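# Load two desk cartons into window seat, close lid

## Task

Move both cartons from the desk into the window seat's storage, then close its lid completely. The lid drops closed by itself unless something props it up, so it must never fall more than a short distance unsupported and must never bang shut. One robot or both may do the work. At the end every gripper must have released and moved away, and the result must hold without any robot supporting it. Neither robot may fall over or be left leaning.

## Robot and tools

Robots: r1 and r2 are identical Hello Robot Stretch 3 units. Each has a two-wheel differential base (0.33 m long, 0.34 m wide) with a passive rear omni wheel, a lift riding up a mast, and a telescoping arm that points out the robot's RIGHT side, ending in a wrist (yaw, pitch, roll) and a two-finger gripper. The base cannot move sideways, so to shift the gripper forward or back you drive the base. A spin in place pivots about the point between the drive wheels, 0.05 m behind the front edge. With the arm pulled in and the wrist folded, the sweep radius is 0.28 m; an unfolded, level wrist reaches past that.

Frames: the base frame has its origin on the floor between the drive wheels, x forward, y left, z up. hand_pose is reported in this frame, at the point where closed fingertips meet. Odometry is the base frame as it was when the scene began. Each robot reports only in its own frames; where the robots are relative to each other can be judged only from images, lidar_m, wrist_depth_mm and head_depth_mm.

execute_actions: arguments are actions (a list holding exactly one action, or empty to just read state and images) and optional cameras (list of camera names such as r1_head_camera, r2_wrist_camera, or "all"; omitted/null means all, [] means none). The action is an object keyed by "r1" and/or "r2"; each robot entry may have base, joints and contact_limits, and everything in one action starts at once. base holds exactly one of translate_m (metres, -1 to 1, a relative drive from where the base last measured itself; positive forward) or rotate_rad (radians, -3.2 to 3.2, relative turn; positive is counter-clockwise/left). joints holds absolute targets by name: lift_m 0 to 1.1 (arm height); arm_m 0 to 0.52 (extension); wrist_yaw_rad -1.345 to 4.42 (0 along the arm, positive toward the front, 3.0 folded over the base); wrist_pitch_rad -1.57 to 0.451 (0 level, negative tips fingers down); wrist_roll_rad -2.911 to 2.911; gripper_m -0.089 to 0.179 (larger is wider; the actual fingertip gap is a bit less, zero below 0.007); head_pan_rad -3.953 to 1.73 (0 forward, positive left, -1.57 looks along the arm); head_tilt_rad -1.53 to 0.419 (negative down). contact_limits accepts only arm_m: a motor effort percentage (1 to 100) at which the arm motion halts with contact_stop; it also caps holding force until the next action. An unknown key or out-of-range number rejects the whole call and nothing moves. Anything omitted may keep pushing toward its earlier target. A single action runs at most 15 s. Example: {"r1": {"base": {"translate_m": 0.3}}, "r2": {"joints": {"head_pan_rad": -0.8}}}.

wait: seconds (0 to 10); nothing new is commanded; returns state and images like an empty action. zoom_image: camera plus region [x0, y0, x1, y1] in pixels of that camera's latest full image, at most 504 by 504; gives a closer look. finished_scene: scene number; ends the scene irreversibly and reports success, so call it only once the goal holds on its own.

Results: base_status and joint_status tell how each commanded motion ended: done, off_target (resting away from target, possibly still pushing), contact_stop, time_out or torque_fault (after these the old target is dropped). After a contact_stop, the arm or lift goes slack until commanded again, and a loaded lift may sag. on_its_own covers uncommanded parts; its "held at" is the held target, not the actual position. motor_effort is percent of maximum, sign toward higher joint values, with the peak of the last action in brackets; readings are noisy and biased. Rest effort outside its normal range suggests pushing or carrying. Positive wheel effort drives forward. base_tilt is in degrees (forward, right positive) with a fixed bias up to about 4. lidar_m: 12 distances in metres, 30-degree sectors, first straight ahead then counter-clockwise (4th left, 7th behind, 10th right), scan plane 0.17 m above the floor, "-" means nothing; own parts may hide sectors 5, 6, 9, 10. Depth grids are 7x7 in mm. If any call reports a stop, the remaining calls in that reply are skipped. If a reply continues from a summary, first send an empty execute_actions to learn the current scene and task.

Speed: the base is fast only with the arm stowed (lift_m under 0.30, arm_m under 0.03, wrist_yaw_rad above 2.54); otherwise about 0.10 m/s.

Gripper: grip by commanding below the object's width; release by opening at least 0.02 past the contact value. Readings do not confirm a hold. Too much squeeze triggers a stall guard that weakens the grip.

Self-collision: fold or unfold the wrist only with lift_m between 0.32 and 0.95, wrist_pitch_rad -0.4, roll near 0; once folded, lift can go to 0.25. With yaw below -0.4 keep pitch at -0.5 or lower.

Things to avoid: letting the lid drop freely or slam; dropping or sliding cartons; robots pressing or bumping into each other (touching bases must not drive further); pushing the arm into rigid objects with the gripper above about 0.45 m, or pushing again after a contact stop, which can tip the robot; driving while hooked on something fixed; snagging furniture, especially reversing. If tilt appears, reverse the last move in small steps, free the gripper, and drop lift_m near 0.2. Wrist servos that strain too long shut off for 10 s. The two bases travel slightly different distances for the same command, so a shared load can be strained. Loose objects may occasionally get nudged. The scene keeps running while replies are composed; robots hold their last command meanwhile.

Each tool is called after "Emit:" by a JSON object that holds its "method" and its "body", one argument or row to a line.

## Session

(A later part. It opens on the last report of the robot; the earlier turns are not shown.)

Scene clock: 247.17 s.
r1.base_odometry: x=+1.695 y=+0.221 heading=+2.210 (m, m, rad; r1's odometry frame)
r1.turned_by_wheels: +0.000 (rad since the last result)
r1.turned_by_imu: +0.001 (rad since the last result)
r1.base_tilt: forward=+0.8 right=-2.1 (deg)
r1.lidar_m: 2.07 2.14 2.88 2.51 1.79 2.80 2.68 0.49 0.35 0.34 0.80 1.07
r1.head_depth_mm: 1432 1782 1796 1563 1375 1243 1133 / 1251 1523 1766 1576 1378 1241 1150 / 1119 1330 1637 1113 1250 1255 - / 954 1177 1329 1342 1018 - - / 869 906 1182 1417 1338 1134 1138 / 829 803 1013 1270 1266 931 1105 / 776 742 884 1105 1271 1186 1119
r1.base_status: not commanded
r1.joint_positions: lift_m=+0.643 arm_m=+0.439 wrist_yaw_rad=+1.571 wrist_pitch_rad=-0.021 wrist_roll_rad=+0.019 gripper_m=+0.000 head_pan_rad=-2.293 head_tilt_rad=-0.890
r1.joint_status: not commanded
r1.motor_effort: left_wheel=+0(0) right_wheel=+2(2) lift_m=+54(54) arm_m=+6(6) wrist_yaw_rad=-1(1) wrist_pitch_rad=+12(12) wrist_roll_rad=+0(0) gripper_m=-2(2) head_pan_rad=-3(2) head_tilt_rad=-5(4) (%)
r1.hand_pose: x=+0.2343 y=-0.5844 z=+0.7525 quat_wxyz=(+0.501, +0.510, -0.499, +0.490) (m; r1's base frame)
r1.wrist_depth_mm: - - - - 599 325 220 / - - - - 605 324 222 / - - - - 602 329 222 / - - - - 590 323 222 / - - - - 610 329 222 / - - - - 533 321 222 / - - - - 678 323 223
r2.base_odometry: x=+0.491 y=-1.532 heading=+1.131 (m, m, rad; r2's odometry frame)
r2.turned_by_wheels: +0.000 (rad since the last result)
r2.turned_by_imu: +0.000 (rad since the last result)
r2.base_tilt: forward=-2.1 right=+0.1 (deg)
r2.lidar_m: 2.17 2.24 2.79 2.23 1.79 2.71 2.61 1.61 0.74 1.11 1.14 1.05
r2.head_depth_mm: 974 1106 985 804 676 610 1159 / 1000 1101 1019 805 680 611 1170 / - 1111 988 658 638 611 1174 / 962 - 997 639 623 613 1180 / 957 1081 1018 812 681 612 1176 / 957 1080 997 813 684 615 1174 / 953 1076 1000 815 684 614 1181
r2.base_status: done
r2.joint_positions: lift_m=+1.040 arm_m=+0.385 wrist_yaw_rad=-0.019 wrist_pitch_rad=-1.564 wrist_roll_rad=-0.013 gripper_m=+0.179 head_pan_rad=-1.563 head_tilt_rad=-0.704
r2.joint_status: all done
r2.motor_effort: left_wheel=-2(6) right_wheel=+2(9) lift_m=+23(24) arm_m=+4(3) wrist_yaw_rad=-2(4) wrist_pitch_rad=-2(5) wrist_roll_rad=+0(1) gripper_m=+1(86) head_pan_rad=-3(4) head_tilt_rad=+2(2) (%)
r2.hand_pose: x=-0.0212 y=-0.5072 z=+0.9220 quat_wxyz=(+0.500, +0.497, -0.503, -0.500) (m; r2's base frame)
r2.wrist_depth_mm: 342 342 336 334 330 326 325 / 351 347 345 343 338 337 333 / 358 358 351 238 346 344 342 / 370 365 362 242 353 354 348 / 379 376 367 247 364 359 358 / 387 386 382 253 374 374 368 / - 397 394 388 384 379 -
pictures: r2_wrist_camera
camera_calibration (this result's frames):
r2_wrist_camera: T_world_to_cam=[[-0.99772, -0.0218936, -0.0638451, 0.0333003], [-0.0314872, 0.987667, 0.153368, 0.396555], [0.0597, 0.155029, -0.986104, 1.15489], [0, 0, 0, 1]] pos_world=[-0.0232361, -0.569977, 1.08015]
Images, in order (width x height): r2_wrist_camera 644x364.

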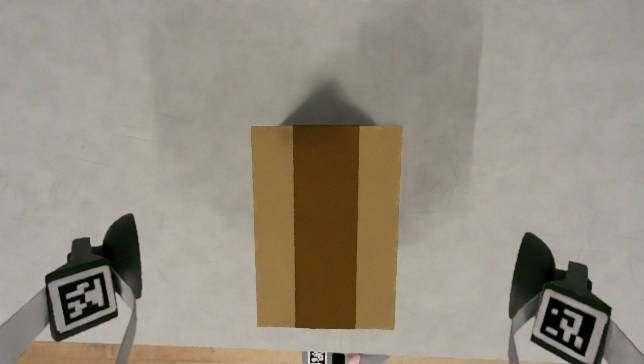

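Emit:
{"method": "execute_actions", "body": {
  "actions": [],
  "cameras": ["r2_wrist_camera"]
}}

Emit:
{"method": "execute_actions", "body": {
  "actions": [
    {"r2":{"joints":{"lift_m":0.93,"arm_m":0.38}}}
  ],
  "cameras": ["r2_wrist_camera"]
}}

Scene clock: 260.97 s.
r1.base_odometry: x=+1.695 y=+0.221 heading=+2.210 (m, m, rad; r1's odometry frame)
r1.turned_by_wheels: +0.000 (rad since the last result)
r1.turned_by_imu: +0.000 (rad since the last result)
r1.base_tilt: forward=+0.8 right=-2.1 (deg)
r1.lidar_m: 2.07 2.13 2.89 2.51 1.78 2.79 2.68 0.49 0.35 0.34 0.80 1.08
r1.head_depth_mm: 1427 1794 1807 1569 1387 1236 1133 / 1254 1520 1760 1559 1386 1239 1153 / 1123 1329 1619 1109 1248 1259 - / 960 1178 1331 1339 1016 - - / 869 906 1180 1413 1334 1133 1134 / 826 803 1013 1277 1264 932 1108 / 777 740 882 1104 1274 1184 1122
r1.base_status: not commanded
r1.joint_positions: lift_m=+0.643 arm_m=+0.439 wrist_yaw_rad=+1.571 wrist_pitch_rad=-0.021 wrist_roll_rad=+0.019 gripper_m=+0.000 head_pan_rad=-2.293 head_tilt_rad=-0.890
r1.joint_status: not commanded
r1.motor_effort: left_wheel=+0(0) right_wheel=+2(2) lift_m=+55(54) arm_m=+5(6) wrist_yaw_rad=-1(1) wrist_pitch_rad=+12(12) wrist_roll_rad=+0(0) gripper_m=-2(2) head_pan_rad=-2(2) head_tilt_rad=-6(4) (%)
r1.hand_pose: x=+0.2343 y=-0.5844 z=+0.7525 quat_wxyz=(+0.501, +0.510, -0.499, +0.490) (m; r1's base frame)
r1.wrist_depth_mm: - - - - 608 323 221 / - - - - 603 326 224 / - - - - 590 323 222 / - - - - 598 327 222 / - - - - 605 323 223 / - - - - 539 323 223 / - - - - 681 325 220
r2.base_odometry: x=+0.491 y=-1.532 heading=+1.131 (m, m, rad; r2's odometry frame)
r2.turned_by_wheels: +0.000 (rad since the last result)
r2.turned_by_imu: +0.000 (rad since the last result)
r2.base_tilt: forward=-2.2 right=+0.1 (deg)
r2.lidar_m: 2.17 2.23 2.79 2.22 1.79 2.72 2.61 1.61 0.75 1.11 1.14 1.05
r2.head_depth_mm: 978 1107 985 803 677 611 1156 / 1002 1101 1028 806 679 612 1169 / - 1107 995 656 637 611 1174 / 961 - 989 638 626 614 1173 / 961 1081 1015 811 683 614 1176 / 958 1082 1002 814 684 612 1173 / 951 1077 1002 813 683 617 1175
r2.base_status: done
r2.joint_positions: lift_m=+1.040 arm_m=+0.385 wrist_yaw_rad=-0.019 wrist_pitch_rad=-1.564 wrist_roll_rad=-0.013 gripper_m=+0.179 head_pan_rad=-1.563 head_tilt_rad=-0.704
r2.joint_status: all done
r2.motor_effort: left_wheel=-1(6) right_wheel=+2(9) lift_m=+24(24) arm_m=+4(3) wrist_yaw_rad=-2(4) wrist_pitch_rad=-2(5) wrist_roll_rad=+1(1) gripper_m=+0(86) head_pan_rad=-3(4) head_tilt_rad=+1(2) (%)
r2.hand_pose: x=-0.0212 y=-0.5072 z=+0.9220 quat_wxyz=(+0.500, +0.497, -0.503, -0.500) (m; r2's base frame)
r2.wrist_depth_mm: 343 338 336 334 331 328 325 / 351 348 344 340 337 337 334 / 359 355 352 236 346 344 342 / 369 365 360 241 354 351 348 / 376 376 371 246 362 362 358 / 389 386 381 252 368 371 366 / - 397 392 386 383 382 -
pictures: r2_wrist_camera
camera_calibration (this result's frames):
r2_wrist_camera: T_world_to_cam=[[-0.99772, -0.0218931, -0.0638451, 0.0333006], [-0.0314867, 0.987667, 0.153368, 0.396555], [0.0597, 0.155029, -0.986104, 1.15489], [0, 0, 0, 1]] pos_world=[-0.0232361, -0.569977, 1.08015]
Images, in order (width x height): r2_wrist_camera 644x364.

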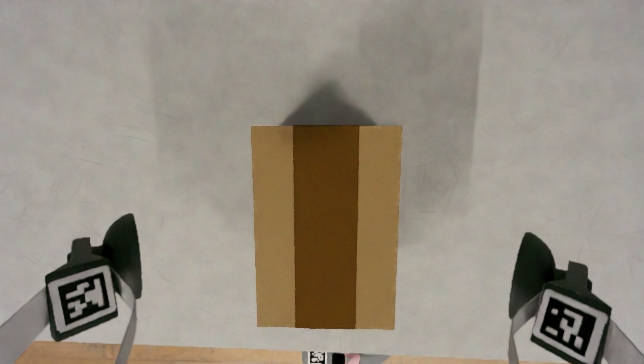

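Scene clock: 262.80 s.
r1.base_odometry: x=+1.695 y=+0.221 heading=+2.210 (m, m, rad; r1's odometry frame)
r1.turned_by_wheels: +0.000 (rad since the last result)
r1.turned_by_imu: +0.000 (rad since the last result)
r1.base_tilt: forward=+0.8 right=-2.1 (deg)
r1.lidar_m: 2.07 2.14 2.88 2.52 1.79 2.79 2.68 0.49 0.35 0.34 0.80 1.08
r1.head_depth_mm: 1436 1777 1800 1568 1377 1238 1134 / 1259 1524 1765 1559 1381 1237 1149 / 1124 1330 1620 1112 1255 1250 - / 954 1174 1341 1343 1017 - - / 867 905 1178 1420 1339 1129 1136 / 825 805 1013 1271 1270 932 1106 / 777 740 887 1110 1270 1188 1120
r1.base_status: not commanded
r1.joint_positions: lift_m=+0.643 arm_m=+0.439 wrist_yaw_rad=+1.571 wrist_pitch_rad=-0.021 wrist_roll_rad=+0.019 gripper_m=+0.000 head_pan_rad=-2.293 head_tilt_rad=-0.890
r1.joint_status: not commanded
r1.motor_effort: left_wheel=+0(0) right_wheel=+2(2) lift_m=+54(54) arm_m=+6(5) wrist_yaw_rad=-1(1) wrist_pitch_rad=+12(12) wrist_roll_rad=+0(0) gripper_m=-3(1) head_pan_rad=-2(2) head_tilt_rad=-4(5) (%)
r1.hand_pose: x=+0.2343 y=-0.5844 z=+0.7525 quat_wxyz=(+0.501, +0.510, -0.499, +0.490) (m; r1's base frame)
r1.wrist_depth_mm: - - - - 588 324 221 / - - - - 592 325 220 / - - - - 613 326 222 / - - - - 602 327 223 / - - - - 602 326 223 / - - - - 537 322 221 / - - - - 692 325 222
r2.base_odometry: x=+0.491 y=-1.532 heading=+1.131 (m, m, rad; r2's odometry frame)
r2.turned_by_wheels: +0.000 (rad since the last result)
r2.turned_by_imu: +0.000 (rad since the last result)
r2.base_tilt: forward=-2.2 right=+0.1 (deg)
r2.lidar_m: 2.16 2.24 2.78 2.22 1.79 2.72 2.61 1.61 0.75 1.11 1.14 1.05
r2.head_depth_mm: 956 - 927 805 676 609 1154 / 940 1137 989 807 681 611 1164 / 938 - 992 655 637 611 1171 / 950 1086 1011 639 625 612 1171 / 954 1084 996 815 682 614 1176 / 959 1077 1001 812 683 614 1175 / 949 1073 1001 815 686 616 1183
r2.base_status: not commanded
r2.joint_positions: lift_m=+0.930 arm_m=+0.380 wrist_yaw_rad=-0.019 wrist_pitch_rad=-1.564 wrist_roll_rad=-0.013 gripper_m=+0.179 head_pan_rad=-1.563 head_tilt_rad=-0.704
r2.joint_status: all done
r2.motor_effort: left_wheel=-2(2) right_wheel=+2(2) lift_m=+15(21) arm_m=-3(5) wrist_yaw_rad=-1(1) wrist_pitch_rad=-2(1) wrist_roll_rad=+0(1) gripper_m=+1(0) head_pan_rad=-3(3) head_tilt_rad=+2(2) (%)
r2.hand_pose: x=-0.0212 y=-0.5029 z=+0.8126 quat_wxyz=(+0.500, +0.497, -0.503, -0.500) (m; r2's base frame)
r2.wrist_depth_mm: 237 237 232 233 230 227 226 / 244 243 238 239 236 233 231 / 250 248 129 128 127 239 236 / 257 256 133 131 130 244 242 / 262 259 136 134 133 251 250 / - 266 139 137 137 257 255 / 279 277 144 141 140 267 -
pictures: r2_wrist_camera
camera_calibration (this result's frames):
r2_wrist_camera: T_world_to_cam=[[-0.997719, -0.0218663, -0.063862, 0.0264385], [-0.0314876, 0.987604, 0.153778, 0.408696], [0.0597077, 0.155438, -0.98604, 1.04647], [0, 0, 0, 1]] pos_world=[-0.0232353, -0.565713, 0.970702]
Images, in order (width x height): r2_wrist_camera 644x364.

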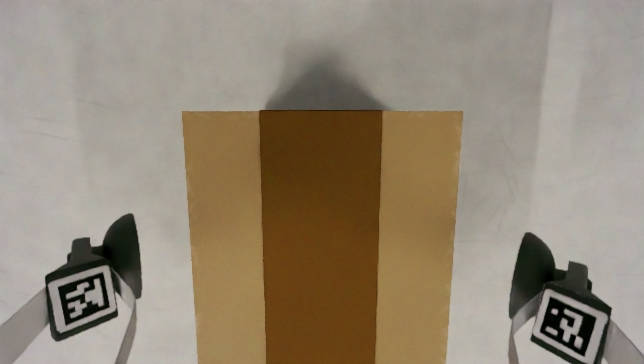

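Emit:
{"method": "execute_actions", "body": {
  "actions": [
    {"r2":{"joints":{"lift_m":0.922,"gripper_m":0.085}}}
  ],
  "cameras": []
}}

Emit:
{"method": "execute_actions", "body": {
  "actions": [
    {"r2":{"joints":{"lift_m":0.965}}}
  ],
  "cameras": ["r2_wrist_camera"]
}}

Emit:
{"method": "execute_actions", "body": {
  "actions": [
    {"r2":{"base":{"rotate_rad":1.52},"joints":{"arm_m":0.06}}}
  ],
  "cameras": []
}}

Emit:
{"method": "execute_actions", "body": {
  "actions": [
    {"r2":{"base":{"translate_m":1.0},"joints":{"lift_m":0.70,"head_pan_rad":0}}}
  ],
  "cameras": ["r2_wrist_camera","r2_nav_camera"]
}}

Scene clock: 271.97 s.
r1.base_odometry: x=+1.695 y=+0.221 heading=+2.210 (m, m, rad; r1's odometry frame)
r1.turned_by_wheels: +0.000 (rad since the last result)
r1.turned_by_imu: +0.001 (rad since the last result)
r1.base_tilt: forward=+0.9 right=-2.0 (deg)
r1.lidar_m: 2.08 2.14 2.88 2.52 1.79 2.80 2.68 0.49 0.35 0.34 0.80 1.07
r1.head_depth_mm: 1433 1791 1813 1566 1379 1243 1132 / 1258 1516 1761 1570 1385 1228 1149 / 1123 1331 1623 1111 1253 1251 - / 955 1173 1325 1338 1011 - - / 866 907 1178 1414 1341 1133 1136 / 824 805 1009 1273 1270 931 1104 / 773 741 886 1108 1272 1184 1118
r1.base_status: not commanded
r1.joint_positions: lift_m=+0.643 arm_m=+0.439 wrist_yaw_rad=+1.571 wrist_pitch_rad=-0.021 wrist_roll_rad=+0.019 gripper_m=+0.000 head_pan_rad=-2.293 head_tilt_rad=-0.890
r1.joint_status: not commanded
r1.motor_effort: left_wheel=+0(0) right_wheel=+2(2) lift_m=+54(54) arm_m=+6(5) wrist_yaw_rad=-1(1) wrist_pitch_rad=+12(12) wrist_roll_rad=+0(0) gripper_m=-2(2) head_pan_rad=-2(2) head_tilt_rad=-5(4) (%)
r1.hand_pose: x=+0.2343 y=-0.5844 z=+0.7525 quat_wxyz=(+0.501, +0.510, -0.499, +0.490) (m; r1's base frame)
r1.wrist_depth_mm: - - - - 604 325 221 / - - - - 594 324 222 / - - - - 584 322 222 / - - - - 588 325 224 / - - - - 594 325 221 / - - - - 545 326 222 / - - - - 694 326 225
r2.base_odometry: x=+0.491 y=-1.532 heading=+1.131 (m, m, rad; r2's odometry frame)
r2.turned_by_wheels: +0.000 (rad since the last result)
r2.turned_by_imu: +0.000 (rad since the last result)
r2.base_tilt: forward=-2.2 right=+0.1 (deg)
r2.lidar_m: 2.17 2.24 2.79 2.23 1.79 2.72 2.60 1.61 0.74 1.10 1.14 1.05
r2.head_depth_mm: 977 - - 801 677 609 1158 / 944 - 990 801 679 611 1169 / 935 - 992 647 638 612 1174 / 958 1088 1013 641 623 613 1178 / 958 1085 998 813 682 614 1173 / 955 1077 1000 809 684 616 1179 / 950 1081 1006 814 686 616 1184
r2.base_status: not commanded
r2.joint_positions: lift_m=+0.922 arm_m=+0.380 wrist_yaw_rad=-0.019 wrist_pitch_rad=-1.564 wrist_roll_rad=-0.013 gripper_m=+0.086 head_pan_rad=-1.563 head_tilt_rad=-0.704
r2.joint_status: all done
r2.motor_effort: left_wheel=-2(2) right_wheel=+0(2) lift_m=+19(17) arm_m=-3(3) wrist_yaw_rad=-1(1) wrist_pitch_rad=-2(2) wrist_roll_rad=+0(1) gripper_m=-19(93) head_pan_rad=-2(3) head_tilt_rad=+2(2) (%)
r2.hand_pose: x=-0.0212 y=-0.5029 z=+0.8044 quat_wxyz=(+0.500, +0.497, -0.503, -0.500) (m; r2's base frame)
r2.wrist_depth_mm: 230 227 225 224 221 220 218 / 235 233 232 229 227 224 223 / 240 239 120 118 118 231 229 / 246 245 123 121 121 237 234 / 253 251 126 124 124 241 240 / 263 - 130 128 127 248 248 / 269 266 133 131 130 258 252
pictures: none
No camera images: the call's "cameras" was empty. Leave "cameras" out to get every camera's image.

Scene clock: 273.17 s.
r1.base_odometry: x=+1.695 y=+0.221 heading=+2.210 (m, m, rad; r1's odometry frame)
r1.turned_by_wheels: +0.000 (rad since the last result)
r1.turned_by_imu: +0.000 (rad since the last result)
r1.base_tilt: forward=+0.9 right=-2.1 (deg)
r1.lidar_m: 2.07 2.13 2.88 2.52 1.78 2.80 2.68 0.49 0.35 0.34 0.80 1.07
r1.head_depth_mm: 1431 1779 1801 1571 1386 1238 1138 / 1259 1522 1760 1571 1386 1243 1150 / 1121 1332 1621 1110 1251 1256 - / 958 1171 1328 1336 1020 - - / 867 905 1185 1413 1337 1133 1140 / 828 803 1009 1267 1276 932 1105 / 775 741 884 1107 1270 1183 1120
r1.base_status: not commanded
r1.joint_positions: lift_m=+0.643 arm_m=+0.439 wrist_yaw_rad=+1.571 wrist_pitch_rad=-0.021 wrist_roll_rad=+0.019 gripper_m=+0.000 head_pan_rad=-2.293 head_tilt_rad=-0.890
r1.joint_status: not commanded
r1.motor_effort: left_wheel=+0(0) right_wheel=+2(2) lift_m=+54(54) arm_m=+5(5) wrist_yaw_rad=-1(1) wrist_pitch_rad=+12(12) wrist_roll_rad=+0(0) gripper_m=-4(2) head_pan_rad=-2(2) head_tilt_rad=-5(5) (%)
r1.hand_pose: x=+0.2343 y=-0.5844 z=+0.7525 quat_wxyz=(+0.501, +0.510, -0.499, +0.490) (m; r1's base frame)
r1.wrist_depth_mm: - - - - 598 324 222 / - - - - 602 324 221 / - - - - 600 324 224 / - - - - 600 329 222 / - - - - 596 322 222 / - - - - 524 324 222 / - - - - 693 327 219
r2.base_odometry: x=+0.491 y=-1.532 heading=+1.131 (m, m, rad; r2's odometry frame)
r2.turned_by_wheels: +0.000 (rad since the last result)
r2.turned_by_imu: +0.000 (rad since the last result)
r2.base_tilt: forward=-2.1 right=+0.1 (deg)
r2.lidar_m: 2.17 2.24 2.79 2.23 1.79 2.72 2.60 1.61 0.74 1.11 1.14 1.05
r2.head_depth_mm: - - 982 804 678 609 1154 / - 1117 994 805 678 611 1173 / - - 957 583 638 610 1172 / 955 1090 950 584 638 612 1178 / 957 1084 998 813 683 614 1173 / 959 1081 996 813 683 615 1179 / 952 1075 999 817 686 615 1179
r2.base_status: not commanded
r2.joint_positions: lift_m=+0.964 arm_m=+0.380 wrist_yaw_rad=-0.019 wrist_pitch_rad=-1.558 wrist_roll_rad=-0.013 gripper_m=+0.086 head_pan_rad=-1.563 head_tilt_rad=-0.704
r2.joint_status: all done
r2.motor_effort: left_wheel=-1(1) right_wheel=+1(1) lift_m=+27(30) arm_m=-3(3) wrist_yaw_rad=-1(1) wrist_pitch_rad=-3(4) wrist_roll_rad=+1(0) gripper_m=-18(19) head_pan_rad=-4(3) head_tilt_rad=+1(2) (%)
r2.hand_pose: x=-0.0212 y=-0.5044 z=+0.8466 quat_wxyz=(+0.502, +0.495, -0.504, -0.499) (m; r2's base frame)
r2.wrist_depth_mm: 270 267 265 263 261 259 256 / 277 275 270 269 268 266 262 / 284 282 117 115 114 270 268 / 288 289 121 119 118 278 277 / 297 294 125 123 122 283 283 / 306 - 130 128 127 290 290 / 316 313 135 134 132 304 296
pictures: r2_wrist_camera
camera_calibration (this result's frames):
r2_wrist_camera: T_world_to_cam=[[-0.997727, -0.0222594, -0.0636101, 0.0281355], [-0.0314692, 0.988536, 0.147671, 0.410662], [0.0595938, 0.149337, -0.986989, 1.07799], [0, 0, 0, 1]] pos_world=[-0.0232467, -0.566312, 1.00511]
Images, in order (width x height): r2_wrist_camera 644x364.

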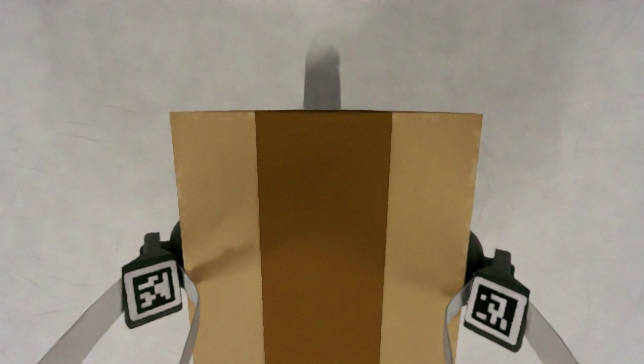

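Scene clock: 276.73 s.
r1.base_odometry: x=+1.695 y=+0.221 heading=+2.210 (m, m, rad; r1's odometry frame)
r1.turned_by_wheels: +0.000 (rad since the last result)
r1.turned_by_imu: +0.000 (rad since the last result)
r1.base_tilt: forward=+0.8 right=-1.9 (deg)
r1.lidar_m: 2.07 2.14 2.87 1.95 1.92 2.80 2.68 0.49 0.35 0.34 0.80 1.08
r1.head_depth_mm: 1427 1788 1800 1558 1380 1239 1131 / 1262 1511 1762 1568 1381 1234 1149 / 1120 1324 1614 1114 1248 1259 - / 957 1170 1323 1341 1018 - - / 867 903 1181 1426 1344 1131 1135 / 825 806 1011 1279 1267 933 1103 / 776 741 886 1107 1275 1182 1123
r1.base_status: not commanded
r1.joint_positions: lift_m=+0.643 arm_m=+0.439 wrist_yaw_rad=+1.571 wrist_pitch_rad=-0.021 wrist_roll_rad=+0.019 gripper_m=+0.000 head_pan_rad=-2.293 head_tilt_rad=-0.890
r1.joint_status: not commanded
r1.motor_effort: left_wheel=+0(0) right_wheel=+2(2) lift_m=+54(54) arm_m=+6(6) wrist_yaw_rad=+0(1) wrist_pitch_rad=+12(12) wrist_roll_rad=+0(0) gripper_m=-2(2) head_pan_rad=-1(3) head_tilt_rad=-6(6) (%)
r1.hand_pose: x=+0.2343 y=-0.5844 z=+0.7525 quat_wxyz=(+0.501, +0.510, -0.499, +0.490) (m; r1's base frame)
r1.wrist_depth_mm: - - - - 593 323 220 / - - - - 606 322 222 / - - - - 606 325 222 / - - - - 600 325 222 / - - - - 602 324 222 / - - - - 538 322 222 / - - - - 692 325 222
r2.base_odometry: x=+0.491 y=-1.532 heading=+2.651 (m, m, rad; r2's odometry frame)
r2.turned_by_wheels: +1.520 (rad since the last result)
r2.turned_by_imu: +1.539 (rad since the last result)
r2.base_tilt: forward=-2.1 right=+0.0 (deg)
r2.lidar_m: 2.23 1.79 2.76 2.60 1.66 0.74 1.11 1.13 1.05 2.17 2.22 2.84
r2.head_depth_mm: 1974 2193 - - - 1326 1160 / 1965 2212 - - - 1302 368 / 1945 2172 2380 - - - 365 / 1923 2191 2334 1838 1512 411 371 / 1912 2154 2238 1830 1553 1339 1134 / 1897 2130 2266 1828 1548 1343 1181 / 1886 2105 2243 1851 1567 1344 1177
r2.base_status: done
r2.joint_positions: lift_m=+0.964 arm_m=+0.060 wrist_yaw_rad=-0.019 wrist_pitch_rad=-1.557 wrist_roll_rad=-0.013 gripper_m=+0.086 head_pan_rad=-1.563 head_tilt_rad=-0.704
r2.joint_status: all done
r2.motor_effort: left_wheel=-2(9) right_wheel=+3(10) lift_m=+28(27) arm_m=-3(4) wrist_yaw_rad=-3(1) wrist_pitch_rad=-4(4) wrist_roll_rad=+1(1) gripper_m=-18(18) head_pan_rad=-3(3) head_tilt_rad=+2(2) (%)
r2.hand_pose: x=-0.0212 y=-0.1848 z=+0.8466 quat_wxyz=(+0.502, +0.495, -0.504, -0.498) (m; r2's base frame)
r2.wrist_depth_mm: 938 935 941 919 914 904 896 / 983 965 971 965 946 917 917 / - - 117 116 114 968 924 / - - 120 119 118 994 956 / - - 125 124 122 - - / - - 130 128 127 - - / - - 135 133 132 - 843
pictures: none
No camera images: the call's "cameras" was empty. Leave "cameras" out to get every camera's image.

Scene clock: 287.87 s.
r1.base_odometry: x=+1.695 y=+0.221 heading=+2.210 (m, m, rad; r1's odometry frame)
r1.turned_by_wheels: +0.000 (rad since the last result)
r1.turned_by_imu: +0.001 (rad since the last result)
r1.base_tilt: forward=+0.8 right=-2.0 (deg)
r1.lidar_m: 2.07 2.14 2.88 2.52 1.05 2.79 2.68 0.49 0.35 0.34 0.80 1.07
r1.head_depth_mm: 1430 1785 1817 1564 1382 1235 1135 / 1253 1523 1766 1561 1380 1239 1152 / 1123 1330 1632 1115 1245 1257 - / 957 1173 1328 1334 1017 - - / 866 908 1183 1414 1334 1131 1135 / 827 802 1013 1273 1276 932 1102 / 777 741 881 1104 1278 1185 1119
r1.base_status: not commanded
r1.joint_positions: lift_m=+0.643 arm_m=+0.439 wrist_yaw_rad=+1.571 wrist_pitch_rad=-0.021 wrist_roll_rad=+0.019 gripper_m=+0.000 head_pan_rad=-2.293 head_tilt_rad=-0.890
r1.joint_status: not commanded
r1.motor_effort: left_wheel=+0(0) right_wheel=+2(2) lift_m=+55(54) arm_m=+6(6) wrist_yaw_rad=-1(1) wrist_pitch_rad=+12(12) wrist_roll_rad=+0(0) gripper_m=-4(2) head_pan_rad=-3(2) head_tilt_rad=-5(5) (%)
r1.hand_pose: x=+0.2343 y=-0.5844 z=+0.7525 quat_wxyz=(+0.501, +0.510, -0.499, +0.490) (m; r1's base frame)
r1.wrist_depth_mm: - - - - 598 325 222 / - - - - 591 327 223 / - - - - 608 325 223 / - - - - 602 322 221 / - - - - 599 324 220 / - - - - 535 325 222 / - - - - 668 325 222
r2.base_odometry: x=-0.391 y=-1.061 heading=+2.651 (m, m, rad; r2's odometry frame)
r2.turned_by_wheels: +0.000 (rad since the last result)
r2.turned_by_imu: +0.002 (rad since the last result)
r2.base_tilt: forward=-2.3 right=+0.1 (deg)
r2.lidar_m: 1.23 0.90 2.22 2.68 2.73 2.23 1.70 1.81 2.22 2.09 2.13 1.78
r2.head_depth_mm: 1517 1724 2010 1815 1540 1333 1170 / 1514 1720 1974 1820 1538 1325 1168 / 1483 1690 1958 1830 1544 1330 1168 / 1481 1669 1919 1830 1544 1333 1171 / 1405 1617 1765 1646 1543 1338 1177 / 1386 1561 1777 1600 1547 1339 1183 / 1367 1542 1750 1578 1427 1314 1177
r2.base_status: done
r2.joint_positions: lift_m=+0.700 arm_m=+0.060 wrist_yaw_rad=-0.019 wrist_pitch_rad=-1.557 wrist_roll_rad=-0.013 gripper_m=+0.086 head_pan_rad=-0.007 head_tilt_rad=-0.704
r2.joint_status: all done
r2.motor_effort: left_wheel=-2(4) right_wheel=+2(8) lift_m=+19(25) arm_m=-3(3) wrist_yaw_rad=-1(1) wrist_pitch_rad=-4(4) wrist_roll_rad=+1(1) gripper_m=-17(18) head_pan_rad=+5(44) head_tilt_rad=+2(2) (%)
r2.hand_pose: x=-0.0212 y=-0.1848 z=+0.5822 quat_wxyz=(+0.502, +0.495, -0.504, -0.498) (m; r2's base frame)
r2.wrist_depth_mm: 700 689 692 691 688 673 679 / 714 712 698 703 693 695 685 / 744 723 117 115 114 688 711 / 751 744 120 119 118 707 705 / 768 768 125 123 122 749 725 / 785 - 130 128 127 744 758 / 817 791 135 133 132 791 757
pictures: r2_nav_camera (sideways: a quarter turn counterclockwise sets it upright), r2_wrist_camera
camera_calibration (this result's frames):
r2_nav_camera: T_world_to_cam=[[0.615553, -0.0267338, 0.787642, -0.985995], [-0.00636475, -0.999561, -0.0289525, 0.0923496], [0.78807, 0.0128087, -0.615453, 0.753602], [0, 0, 0, 1]] pos_world=[0.013629, 0.056297, 1.24309]
r2_wrist_camera: T_world_to_cam=[[-0.997728, -0.0223554, -0.063559, 0.0183745], [-0.0314825, 0.988718, 0.146444, 0.134453], [0.0595681, 0.148112, -0.987175, 0.769096], [0, 0, 0, 1]] pos_world=[-0.023248, -0.246438, 0.740711]
Images, in order (width x height): r2_nav_camera 672x504, r2_wrist_camera 644x364.

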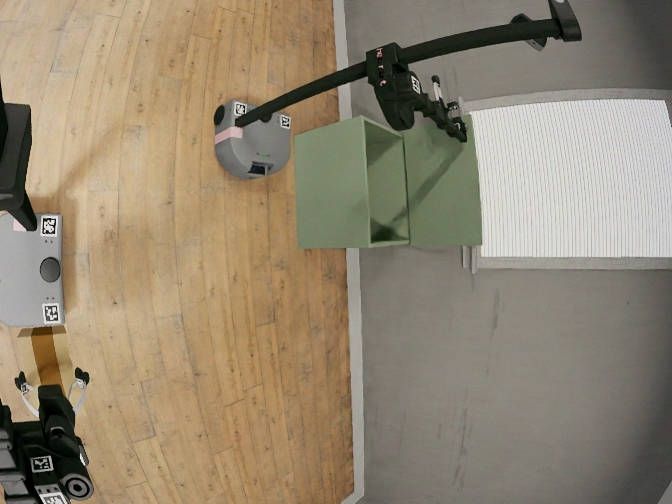

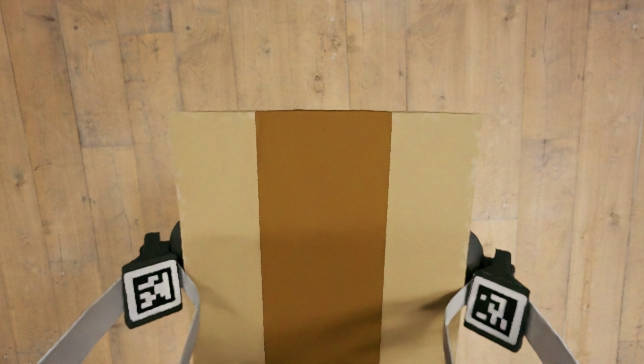

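Emit:
{"method": "execute_actions", "body": {
  "actions": [
    {"r2":{"base":{"rotate_rad":0.14}}}
  ],
  "cameras": []
}}

Emit:
{"method": "execute_actions", "body": {
  "actions": [
    {"r2":{"base":{"translate_m":0.87}}}
  ],
  "cameras": []
}}

Emit:
{"method": "execute_actions", "body": {
  "actions": [
    {"r2":{"base":{"rotate_rad":1.49},"joints":{"head_pan_rad":-1.3,"head_tilt_rad":-1.0}}}
  ],
  "cameras": ["r2_nav_camera"]
}}

Scene clock: 297.77 s.
r1.base_odometry: x=+1.695 y=+0.221 heading=+2.210 (m, m, rad; r1's odometry frame)
r1.turned_by_wheels: +0.000 (rad since the last result)
r1.turned_by_imu: +0.000 (rad since the last result)
r1.base_tilt: forward=+0.8 right=-2.1 (deg)
r1.lidar_m: 2.07 2.14 2.88 2.52 3.05 2.79 2.67 0.49 0.35 0.34 0.80 1.08
r1.head_depth_mm: 1436 1776 1815 1562 1377 1237 1131 / 1259 1520 1751 1572 1375 1238 1150 / 1120 1329 1626 1111 1257 1257 - / 954 1174 1332 1338 1011 - - / 871 908 1178 1424 1343 1131 1137 / 825 803 1011 1278 1276 934 1106 / 775 741 880 1107 1266 1182 1123
r1.base_status: not commanded
r1.joint_positions: lift_m=+0.643 arm_m=+0.439 wrist_yaw_rad=+1.571 wrist_pitch_rad=-0.021 wrist_roll_rad=+0.019 gripper_m=+0.000 head_pan_rad=-2.293 head_tilt_rad=-0.890
r1.joint_status: not commanded
r1.motor_effort: left_wheel=+0(0) right_wheel=+2(2) lift_m=+54(54) arm_m=+5(5) wrist_yaw_rad=-1(1) wrist_pitch_rad=+12(12) wrist_roll_rad=+0(0) gripper_m=-2(2) head_pan_rad=-2(2) head_tilt_rad=-5(4) (%)
r1.hand_pose: x=+0.2343 y=-0.5844 z=+0.7525 quat_wxyz=(+0.501, +0.510, -0.499, +0.490) (m; r1's base frame)
r1.wrist_depth_mm: - - - - 594 323 221 / - - - - 602 323 222 / - - - - 595 321 221 / - - - - 600 323 221 / - - - - 590 324 221 / - - - - 544 320 222 / - - - - 701 327 220
r2.base_odometry: x=-0.391 y=-1.061 heading=+2.790 (m, m, rad; r2's odometry frame)
r2.turned_by_wheels: +0.140 (rad since the last result)
r2.turned_by_imu: +0.141 (rad since the last result)
r2.base_tilt: forward=-2.1 right=+0.1 (deg)
r2.lidar_m: 1.23 0.90 2.54 2.68 2.79 1.70 2.10 1.81 2.13 2.09 2.22 1.71
r2.head_depth_mm: 1449 1646 1889 1816 1522 1330 1166 / 1447 1646 1887 1810 1524 1340 1176 / 1455 1654 1921 1825 1537 1333 1174 / 1402 1596 1566 1648 1542 1331 1172 / 1411 1587 1767 1642 1543 1333 1180 / 1416 1596 1791 1646 1450 1345 1172 / 1410 1604 1531 1630 1347 1329 1180
r2.base_status: done
r2.joint_positions: lift_m=+0.700 arm_m=+0.060 wrist_yaw_rad=-0.019 wrist_pitch_rad=-1.557 wrist_roll_rad=-0.013 gripper_m=+0.086 head_pan_rad=-0.007 head_tilt_rad=-0.704
r2.joint_status: not commanded
r2.motor_effort: left_wheel=-3(8) right_wheel=+3(8) lift_m=+19(19) arm_m=-3(3) wrist_yaw_rad=-1(1) wrist_pitch_rad=-4(4) wrist_roll_rad=+1(1) gripper_m=-18(18) head_pan_rad=+3(5) head_tilt_rad=+1(1) (%)
r2.hand_pose: x=-0.0212 y=-0.1848 z=+0.5822 quat_wxyz=(+0.502, +0.495, -0.504, -0.498) (m; r2's base frame)
r2.wrist_depth_mm: 699 697 681 685 679 678 660 / 717 725 710 712 698 689 696 / 743 717 117 115 114 690 696 / 748 746 120 119 118 726 720 / 776 767 125 123 122 741 715 / 792 - 130 128 127 746 753 / 813 811 135 133 132 791 779
pictures: none
No camera images: the call's "cameras" was empty. Leave "cameras" out to get every camera's image.

Scene clock: 307.60 s.
r1.base_odometry: x=+1.695 y=+0.221 heading=+2.210 (m, m, rad; r1's odometry frame)
r1.turned_by_wheels: +0.000 (rad since the last result)
r1.turned_by_imu: +0.001 (rad since the last result)
r1.base_tilt: forward=+0.9 right=-2.0 (deg)
r1.lidar_m: 2.07 2.14 2.88 2.52 3.06 0.41 0.40 0.49 0.35 0.34 0.80 1.08
r1.head_depth_mm: 1436 1784 1801 1569 1380 1218 1053 / 1255 1529 1758 1567 1384 1239 1154 / 1123 1327 1622 1110 1253 1262 - / 956 1174 1331 1343 1017 - - / 864 905 1181 1421 1337 1131 1136 / 830 804 1010 1271 1267 930 1105 / 777 742 886 1103 1270 1187 1126
r1.base_status: not commanded
r1.joint_positions: lift_m=+0.643 arm_m=+0.439 wrist_yaw_rad=+1.571 wrist_pitch_rad=-0.021 wrist_roll_rad=+0.019 gripper_m=+0.000 head_pan_rad=-2.293 head_tilt_rad=-0.890
r1.joint_status: not commanded
r1.motor_effort: left_wheel=+0(0) right_wheel=+2(2) lift_m=+54(54) arm_m=+5(5) wrist_yaw_rad=-1(1) wrist_pitch_rad=+12(12) wrist_roll_rad=+0(0) gripper_m=-3(2) head_pan_rad=-2(3) head_tilt_rad=-6(5) (%)
r1.hand_pose: x=+0.2343 y=-0.5844 z=+0.7525 quat_wxyz=(+0.501, +0.510, -0.499, +0.490) (m; r1's base frame)
r1.wrist_depth_mm: - - - - 603 326 221 / - - - - 595 325 221 / - - - - 606 326 224 / - - - - 599 324 221 / - - - - 600 325 221 / - - - - 536 326 223 / - - - - 667 325 221
r2.base_odometry: x=-1.207 y=-0.761 heading=+2.790 (m, m, rad; r2's odometry frame)
r2.turned_by_wheels: +0.000 (rad since the last result)
r2.turned_by_imu: +0.002 (rad since the last result)
r2.base_tilt: forward=-2.1 right=+0.1 (deg)
r2.lidar_m: 0.37 0.39 0.56 0.47 2.78 3.03 2.54 2.87 2.19 2.15 1.07 0.83
r2.head_depth_mm: 665 753 883 1040 1254 1328 1168 / 677 766 868 1043 1271 1330 1170 / 680 769 778 983 1176 1259 1117 / 682 773 782 952 1252 1272 954 / 683 774 785 952 1263 1269 962 / 685 778 790 957 1268 1174 976 / 688 781 791 961 1277 1275 984
r2.base_status: done
r2.joint_positions: lift_m=+0.700 arm_m=+0.060 wrist_yaw_rad=-0.019 wrist_pitch_rad=-1.557 wrist_roll_rad=-0.013 gripper_m=+0.086 head_pan_rad=-0.007 head_tilt_rad=-0.704
r2.joint_status: not commanded
r2.motor_effort: left_wheel=-3(4) right_wheel=+2(8) lift_m=+19(19) arm_m=-3(3) wrist_yaw_rad=-2(1) wrist_pitch_rad=-4(4) wrist_roll_rad=+1(1) gripper_m=-19(19) head_pan_rad=+3(3) head_tilt_rad=+2(1) (%)
r2.hand_pose: x=-0.0212 y=-0.1848 z=+0.5822 quat_wxyz=(+0.502, +0.495, -0.504, -0.498) (m; r2's base frame)
r2.wrist_depth_mm: 702 693 683 676 680 684 676 / 720 717 703 699 701 688 682 / 739 732 117 115 114 696 713 / 747 750 121 119 117 722 712 / 481 609 125 123 122 728 733 / 463 - 130 128 127 756 739 / 442 727 136 133 132 777 764
pictures: none
No camera images: the call's "cameras" was empty. Leave "cameras" out to get every camera's image.

Scene clock: 310.90 s.
r1.base_odometry: x=+1.695 y=+0.221 heading=+2.210 (m, m, rad; r1's odometry frame)
r1.turned_by_wheels: +0.000 (rad since the last result)
r1.turned_by_imu: +0.000 (rad since the last result)
r1.base_tilt: forward=+0.9 right=-2.1 (deg)
r1.lidar_m: 2.07 2.14 2.88 2.52 3.08 0.61 0.50 0.49 0.35 0.34 0.80 1.07
r1.head_depth_mm: 1428 1772 1807 812 1170 1113 1134 / 1258 1520 1763 1573 1382 1220 1153 / 1119 1322 1613 1110 1247 1253 - / 954 1174 1331 1347 1015 - - / 867 903 1184 1411 1338 1132 1133 / 829 802 1009 1279 1269 931 1107 / 777 740 885 1106 1274 1188 1123
r1.base_status: not commanded
r1.joint_positions: lift_m=+0.643 arm_m=+0.439 wrist_yaw_rad=+1.571 wrist_pitch_rad=-0.021 wrist_roll_rad=+0.019 gripper_m=+0.000 head_pan_rad=-2.293 head_tilt_rad=-0.890
r1.joint_status: not commanded
r1.motor_effort: left_wheel=+0(0) right_wheel=+2(2) lift_m=+54(55) arm_m=+5(5) wrist_yaw_rad=-1(1) wrist_pitch_rad=+12(12) wrist_roll_rad=+0(0) gripper_m=-1(2) head_pan_rad=-2(3) head_tilt_rad=-5(5) (%)
r1.hand_pose: x=+0.2343 y=-0.5844 z=+0.7525 quat_wxyz=(+0.501, +0.510, -0.499, +0.490) (m; r1's base frame)
r1.wrist_depth_mm: - - - - 600 325 221 / - - - - 600 326 220 / - - - - 601 325 219 / - - - - 602 324 223 / - - - - 605 325 222 / - - - - 545 327 222 / - - - - 673 321 221
r2.base_odometry: x=-1.207 y=-0.761 heading=-2.003 (m, m, rad; r2's odometry frame)
r2.turned_by_wheels: +1.490 (rad since the last result)
r2.turned_by_imu: +1.508 (rad since the last result)
r2.base_tilt: forward=-2.2 right=+0.1 (deg)
r2.lidar_m: 0.47 0.47 3.09 2.53 3.07 2.24 2.15 1.17 0.84 0.37 0.38 0.51
r2.head_depth_mm: 696 805 1085 1353 - 1196 1124 / 693 799 1053 1321 - 1160 - / 705 826 1144 1364 900 617 - / 713 858 1186 1382 1053 1184 1127 / 721 892 1225 1268 1095 1206 1111 / 732 928 1280 1374 1189 1211 1090 / 732 968 1149 1152 1267 1052 999
r2.base_status: done
r2.joint_positions: lift_m=+0.700 arm_m=+0.060 wrist_yaw_rad=-0.019 wrist_pitch_rad=-1.557 wrist_roll_rad=-0.013 gripper_m=+0.086 head_pan_rad=-1.293 head_tilt_rad=-0.987
r2.joint_status: all done
r2.motor_effort: left_wheel=-2(8) right_wheel=+3(8) lift_m=+19(19) arm_m=-3(3) wrist_yaw_rad=-1(1) wrist_pitch_rad=-4(3) wrist_roll_rad=+1(1) gripper_m=-18(18) head_pan_rad=-3(44) head_tilt_rad=-4(20) (%)
r2.hand_pose: x=-0.0212 y=-0.1848 z=+0.5822 quat_wxyz=(+0.502, +0.495, -0.504, -0.498) (m; r2's base frame)
r2.wrist_depth_mm: 390 381 378 368 670 675 672 / 712 704 707 708 707 695 676 / 729 731 117 115 114 688 689 / 601 589 120 119 118 721 704 / 604 607 125 123 122 744 727 / 618 - 130 128 127 751 753 / 578 816 135 133 132 774 768
pictures: r2_nav_camera (sideways: a quarter turn counterclockwise sets it upright)
camera_calibration (this result's frames):
r2_nav_camera: T_world_to_cam=[[0.201002, -0.786307, 0.584226, -0.718387], [-0.963273, -0.267058, -0.0280184, 0.0969601], [0.178053, -0.557137, -0.811108, 1.01178], [0, 0, 0, 1]] pos_world=[0.0576461, 0.0247216, 1.24308]
Images, in order (width x height): r2_nav_camera 672x504.

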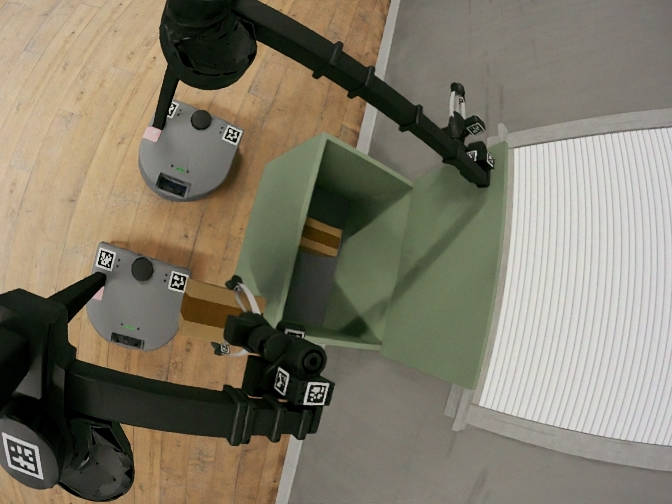

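Emit:
{"method": "execute_actions", "body": {
  "actions": [
    {"r2":{"base":{"translate_m":0.09},"joints":{"arm_m":0.43}}}
  ],
  "cameras": ["r2_wrist_camera","r1_head_camera"]
}}

Emit:
{"method": "execute_actions", "body": {
  "actions": [
    {"r2":{"joints":{"lift_m":0.45}}}
  ],
  "cameras": ["r2_wrist_camera","r2_head_camera"]
}}

Scene clock: 319.47 s.
r1.base_odometry: x=+1.695 y=+0.221 heading=+2.210 (m, m, rad; r1's odometry frame)
r1.turned_by_wheels: +0.000 (rad since the last result)
r1.turned_by_imu: +0.001 (rad since the last result)
r1.base_tilt: forward=+0.9 right=-1.8 (deg)
r1.lidar_m: 2.07 2.13 2.88 2.52 3.06 0.52 0.41 0.49 0.35 0.34 0.80 1.08
r1.head_depth_mm: 1429 630 1804 1563 1383 1087 1111 / 1257 1445 1757 1569 1381 1133 1146 / 1100 1330 1631 1107 1254 1250 - / 900 747 908 1299 1016 - - / 867 827 1023 1405 1335 1130 1136 / 823 805 1008 1273 1272 933 1100 / 777 739 883 1105 1269 1189 1117
r1.base_status: not commanded
r1.joint_positions: lift_m=+0.643 arm_m=+0.439 wrist_yaw_rad=+1.571 wrist_pitch_rad=-0.021 wrist_roll_rad=+0.019 gripper_m=+0.000 head_pan_rad=-2.293 head_tilt_rad=-0.890
r1.joint_status: not commanded
r1.motor_effort: left_wheel=+0(0) right_wheel=+2(2) lift_m=+54(54) arm_m=+5(5) wrist_yaw_rad=+0(1) wrist_pitch_rad=+12(12) wrist_roll_rad=+0(0) gripper_m=-2(2) head_pan_rad=-3(4) head_tilt_rad=-5(5) (%)
r1.hand_pose: x=+0.2343 y=-0.5844 z=+0.7525 quat_wxyz=(+0.501, +0.510, -0.499, +0.490) (m; r1's base frame)
r1.wrist_depth_mm: - - - - 596 322 223 / - - - - 601 322 222 / - - - - 598 324 221 / - - - - 600 326 223 / - - - - 592 322 224 / - - - - 538 323 221 / - - - - 665 326 221
r2.base_odometry: x=-1.245 y=-0.843 heading=-2.003 (m, m, rad; r2's odometry frame)
r2.turned_by_wheels: +0.000 (rad since the last result)
r2.turned_by_imu: +0.000 (rad since the last result)
r2.base_tilt: forward=-2.2 right=+0.1 (deg)
r2.lidar_m: 0.38 0.38 3.12 2.52 3.07 2.33 2.24 1.16 0.38 0.37 0.38 0.51
r2.head_depth_mm: 707 - 993 1145 1288 1225 1123 / 690 776 826 809 1014 1190 - / 702 826 1107 1339 1037 1207 - / 711 856 1182 1329 1050 1203 1121 / 721 887 1226 1381 1088 1207 1104 / 707 926 1177 1282 1185 1061 1008 / 677 636 1291 991 1290 1055 977
r2.base_status: done
r2.joint_positions: lift_m=+0.700 arm_m=+0.430 wrist_yaw_rad=-0.019 wrist_pitch_rad=-1.557 wrist_roll_rad=-0.013 gripper_m=+0.086 head_pan_rad=-1.293 head_tilt_rad=-0.987
r2.joint_status: all done
r2.motor_effort: left_wheel=-2(4) right_wheel=+2(8) lift_m=+19(19) arm_m=+4(7) wrist_yaw_rad=+0(1) wrist_pitch_rad=-4(4) wrist_roll_rad=+1(1) gripper_m=-18(18) head_pan_rad=-3(4) head_tilt_rad=-3(4) (%)
r2.hand_pose: x=-0.0212 y=-0.5540 z=+0.5822 quat_wxyz=(+0.502, +0.495, -0.505, -0.499) (m; r2's base frame)
r2.wrist_depth_mm: 501 543 534 530 444 517 558 / 541 657 636 644 447 686 687 / 542 664 117 115 114 705 706 / 545 690 120 118 117 725 711 / 551 699 125 123 122 739 735 / 481 - 130 127 127 751 752 / 360 355 135 133 132 777 762
pictures: r1_head_camera (sideways: a quarter turn clockwise sets it upright), r2_wrist_camera
camera_calibration (this result's frames):
r1_head_camera: T_world_to_cam=[[0.558179, 0.576478, -0.596749, 0.791359], [0.709922, -0.704096, -0.0161405, 0.0200056], [-0.429473, -0.414636, -0.802266, 1.00173], [0, 0, 0, 1]] pos_world=[-0.025709, -0.026764, 1.27622]
r2_wrist_camera: T_world_to_cam=[[-0.99774, -0.0217666, -0.0635637, 0.0104625], [-0.0309069, 0.988718, 0.146563, 0.499433], [0.0596564, 0.148196, -0.987157, 0.823819], [0, 0, 0, 1]] pos_world=[-0.0232713, -0.615658, 0.740706]
Images, in order (width x height): r1_head_camera 896x504, r2_wrist_camera 644x364.

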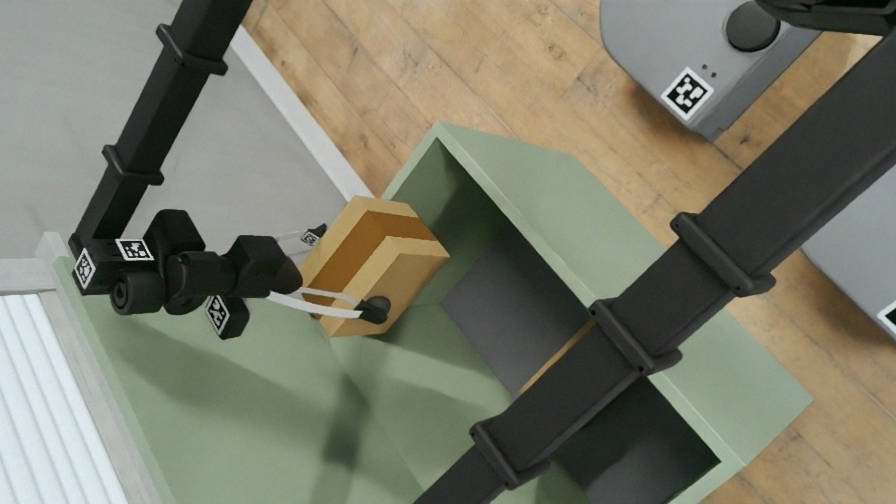

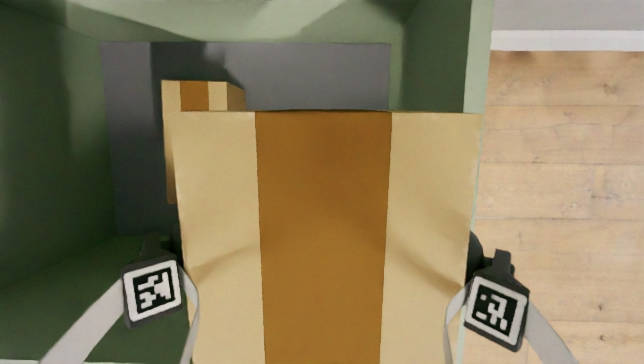

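Scene clock: 322.57 s.
r1.base_odometry: x=+1.695 y=+0.221 heading=+2.210 (m, m, rad; r1's odometry frame)
r1.turned_by_wheels: +0.000 (rad since the last result)
r1.turned_by_imu: +0.000 (rad since the last result)
r1.base_tilt: forward=+0.9 right=-2.1 (deg)
r1.lidar_m: 2.07 2.14 2.88 2.52 3.06 0.52 0.41 0.49 0.35 0.34 0.80 1.08
r1.head_depth_mm: 1431 1782 1813 1481 1387 1083 1104 / 1258 1523 1736 1537 1381 1134 1152 / 1116 1330 1483 1110 1252 1253 - / 954 1176 934 1107 1016 - - / 866 906 1105 1380 1337 1134 1136 / 825 802 1011 1270 1268 931 1112 / 776 740 882 1105 1268 1183 1120
r1.base_status: not commanded
r1.joint_positions: lift_m=+0.643 arm_m=+0.439 wrist_yaw_rad=+1.571 wrist_pitch_rad=-0.021 wrist_roll_rad=+0.019 gripper_m=+0.000 head_pan_rad=-2.293 head_tilt_rad=-0.890
r1.joint_status: not commanded
r1.motor_effort: left_wheel=+0(0) right_wheel=+2(2) lift_m=+54(54) arm_m=+6(5) wrist_yaw_rad=-1(1) wrist_pitch_rad=+12(12) wrist_roll_rad=+0(0) gripper_m=-3(2) head_pan_rad=-3(2) head_tilt_rad=-5(6) (%)
r1.hand_pose: x=+0.2343 y=-0.5844 z=+0.7525 quat_wxyz=(+0.501, +0.510, -0.499, +0.490) (m; r1's base frame)
r1.wrist_depth_mm: - - - - 597 324 221 / - - - - 593 323 222 / - - - - 623 325 221 / - - - - 602 323 221 / - - - - 604 326 222 / - - - - 543 326 222 / - - - - 666 326 221
r2.base_odometry: x=-1.245 y=-0.843 heading=-2.003 (m, m, rad; r2's odometry frame)
r2.turned_by_wheels: +0.000 (rad since the last result)
r2.turned_by_imu: +0.000 (rad since the last result)
r2.base_tilt: forward=-2.2 right=+0.1 (deg)
r2.lidar_m: 0.38 0.38 3.09 2.52 3.07 2.32 2.24 1.16 0.38 0.37 0.38 0.51
r2.head_depth_mm: 698 767 947 1356 1316 1201 1110 / 689 792 1004 1036 994 1201 - / 702 824 1137 1325 1016 1208 - / 710 861 1186 1325 1053 1211 1125 / 723 891 1227 1387 1084 1212 1097 / 707 928 1174 1288 1181 1055 1009 / 677 636 1302 988 1286 1061 978
r2.base_status: not commanded
r2.joint_positions: lift_m=+0.450 arm_m=+0.430 wrist_yaw_rad=-0.019 wrist_pitch_rad=-1.557 wrist_roll_rad=-0.013 gripper_m=+0.086 head_pan_rad=-1.293 head_tilt_rad=-0.987
r2.joint_status: all done
r2.motor_effort: left_wheel=-2(3) right_wheel=+2(2) lift_m=+19(22) arm_m=+4(4) wrist_yaw_rad=+0(0) wrist_pitch_rad=-4(4) wrist_roll_rad=+1(1) gripper_m=-19(18) head_pan_rad=-2(2) head_tilt_rad=-4(4) (%)
r2.hand_pose: x=-0.0212 y=-0.5540 z=+0.3322 quat_wxyz=(+0.502, +0.495, -0.505, -0.499) (m; r2's base frame)
r2.wrist_depth_mm: 402 403 399 395 391 209 137 / 302 304 409 402 398 209 136 / 308 306 117 115 114 192 136 / 318 315 120 119 118 192 135 / 325 320 125 123 122 190 135 / 452 - 130 127 127 177 134 / 358 352 135 133 132 218 134
pictures: r2_head_camera (sideways: a quarter turn clockwise sets it upright), r2_wrist_camera
camera_calibration (this result's frames):
r2_head_camera: T_world_to_cam=[[-0.226211, 0.832245, -0.506159, 0.677801], [0.966399, 0.256869, -0.00954602, 0.00501593], [0.122072, -0.491311, -0.862387, 1.07952], [0, 0, 0, 1]] pos_world=[0.0166992, -0.0350044, 1.27409]
r2_wrist_camera: T_world_to_cam=[[-0.99774, -0.0217663, -0.0635637, -0.00542829], [-0.0309067, 0.988718, 0.146563, 0.536074], [0.0596565, 0.148196, -0.987157, 0.577029], [0, 0, 0, 1]] pos_world=[-0.0232713, -0.615658, 0.490705]
Images, in order (width x height): r2_head_camera 896x504, r2_wrist_camera 644x364.

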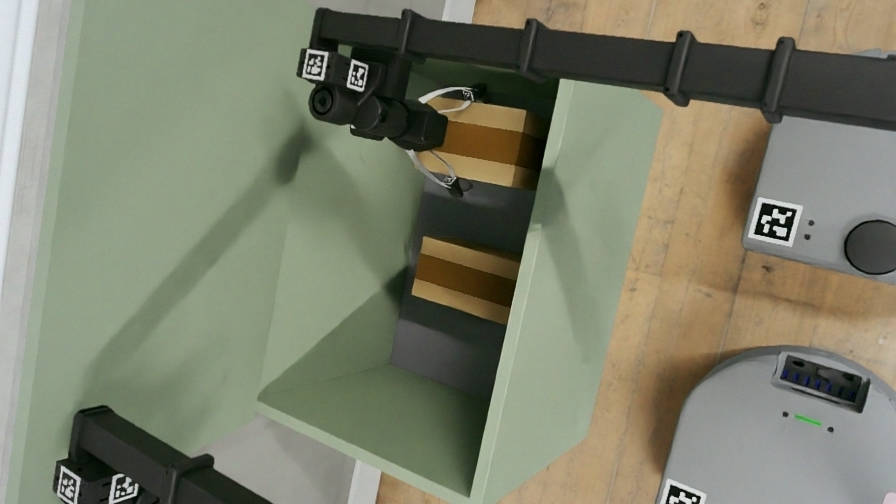

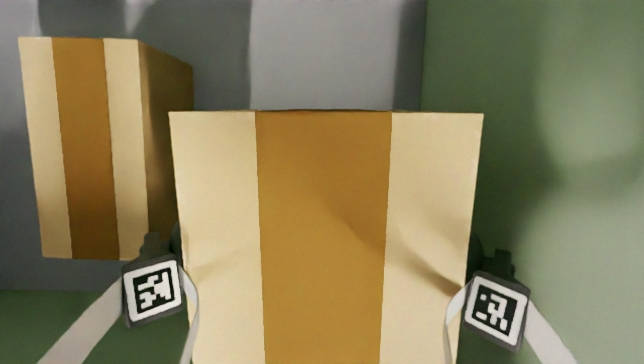

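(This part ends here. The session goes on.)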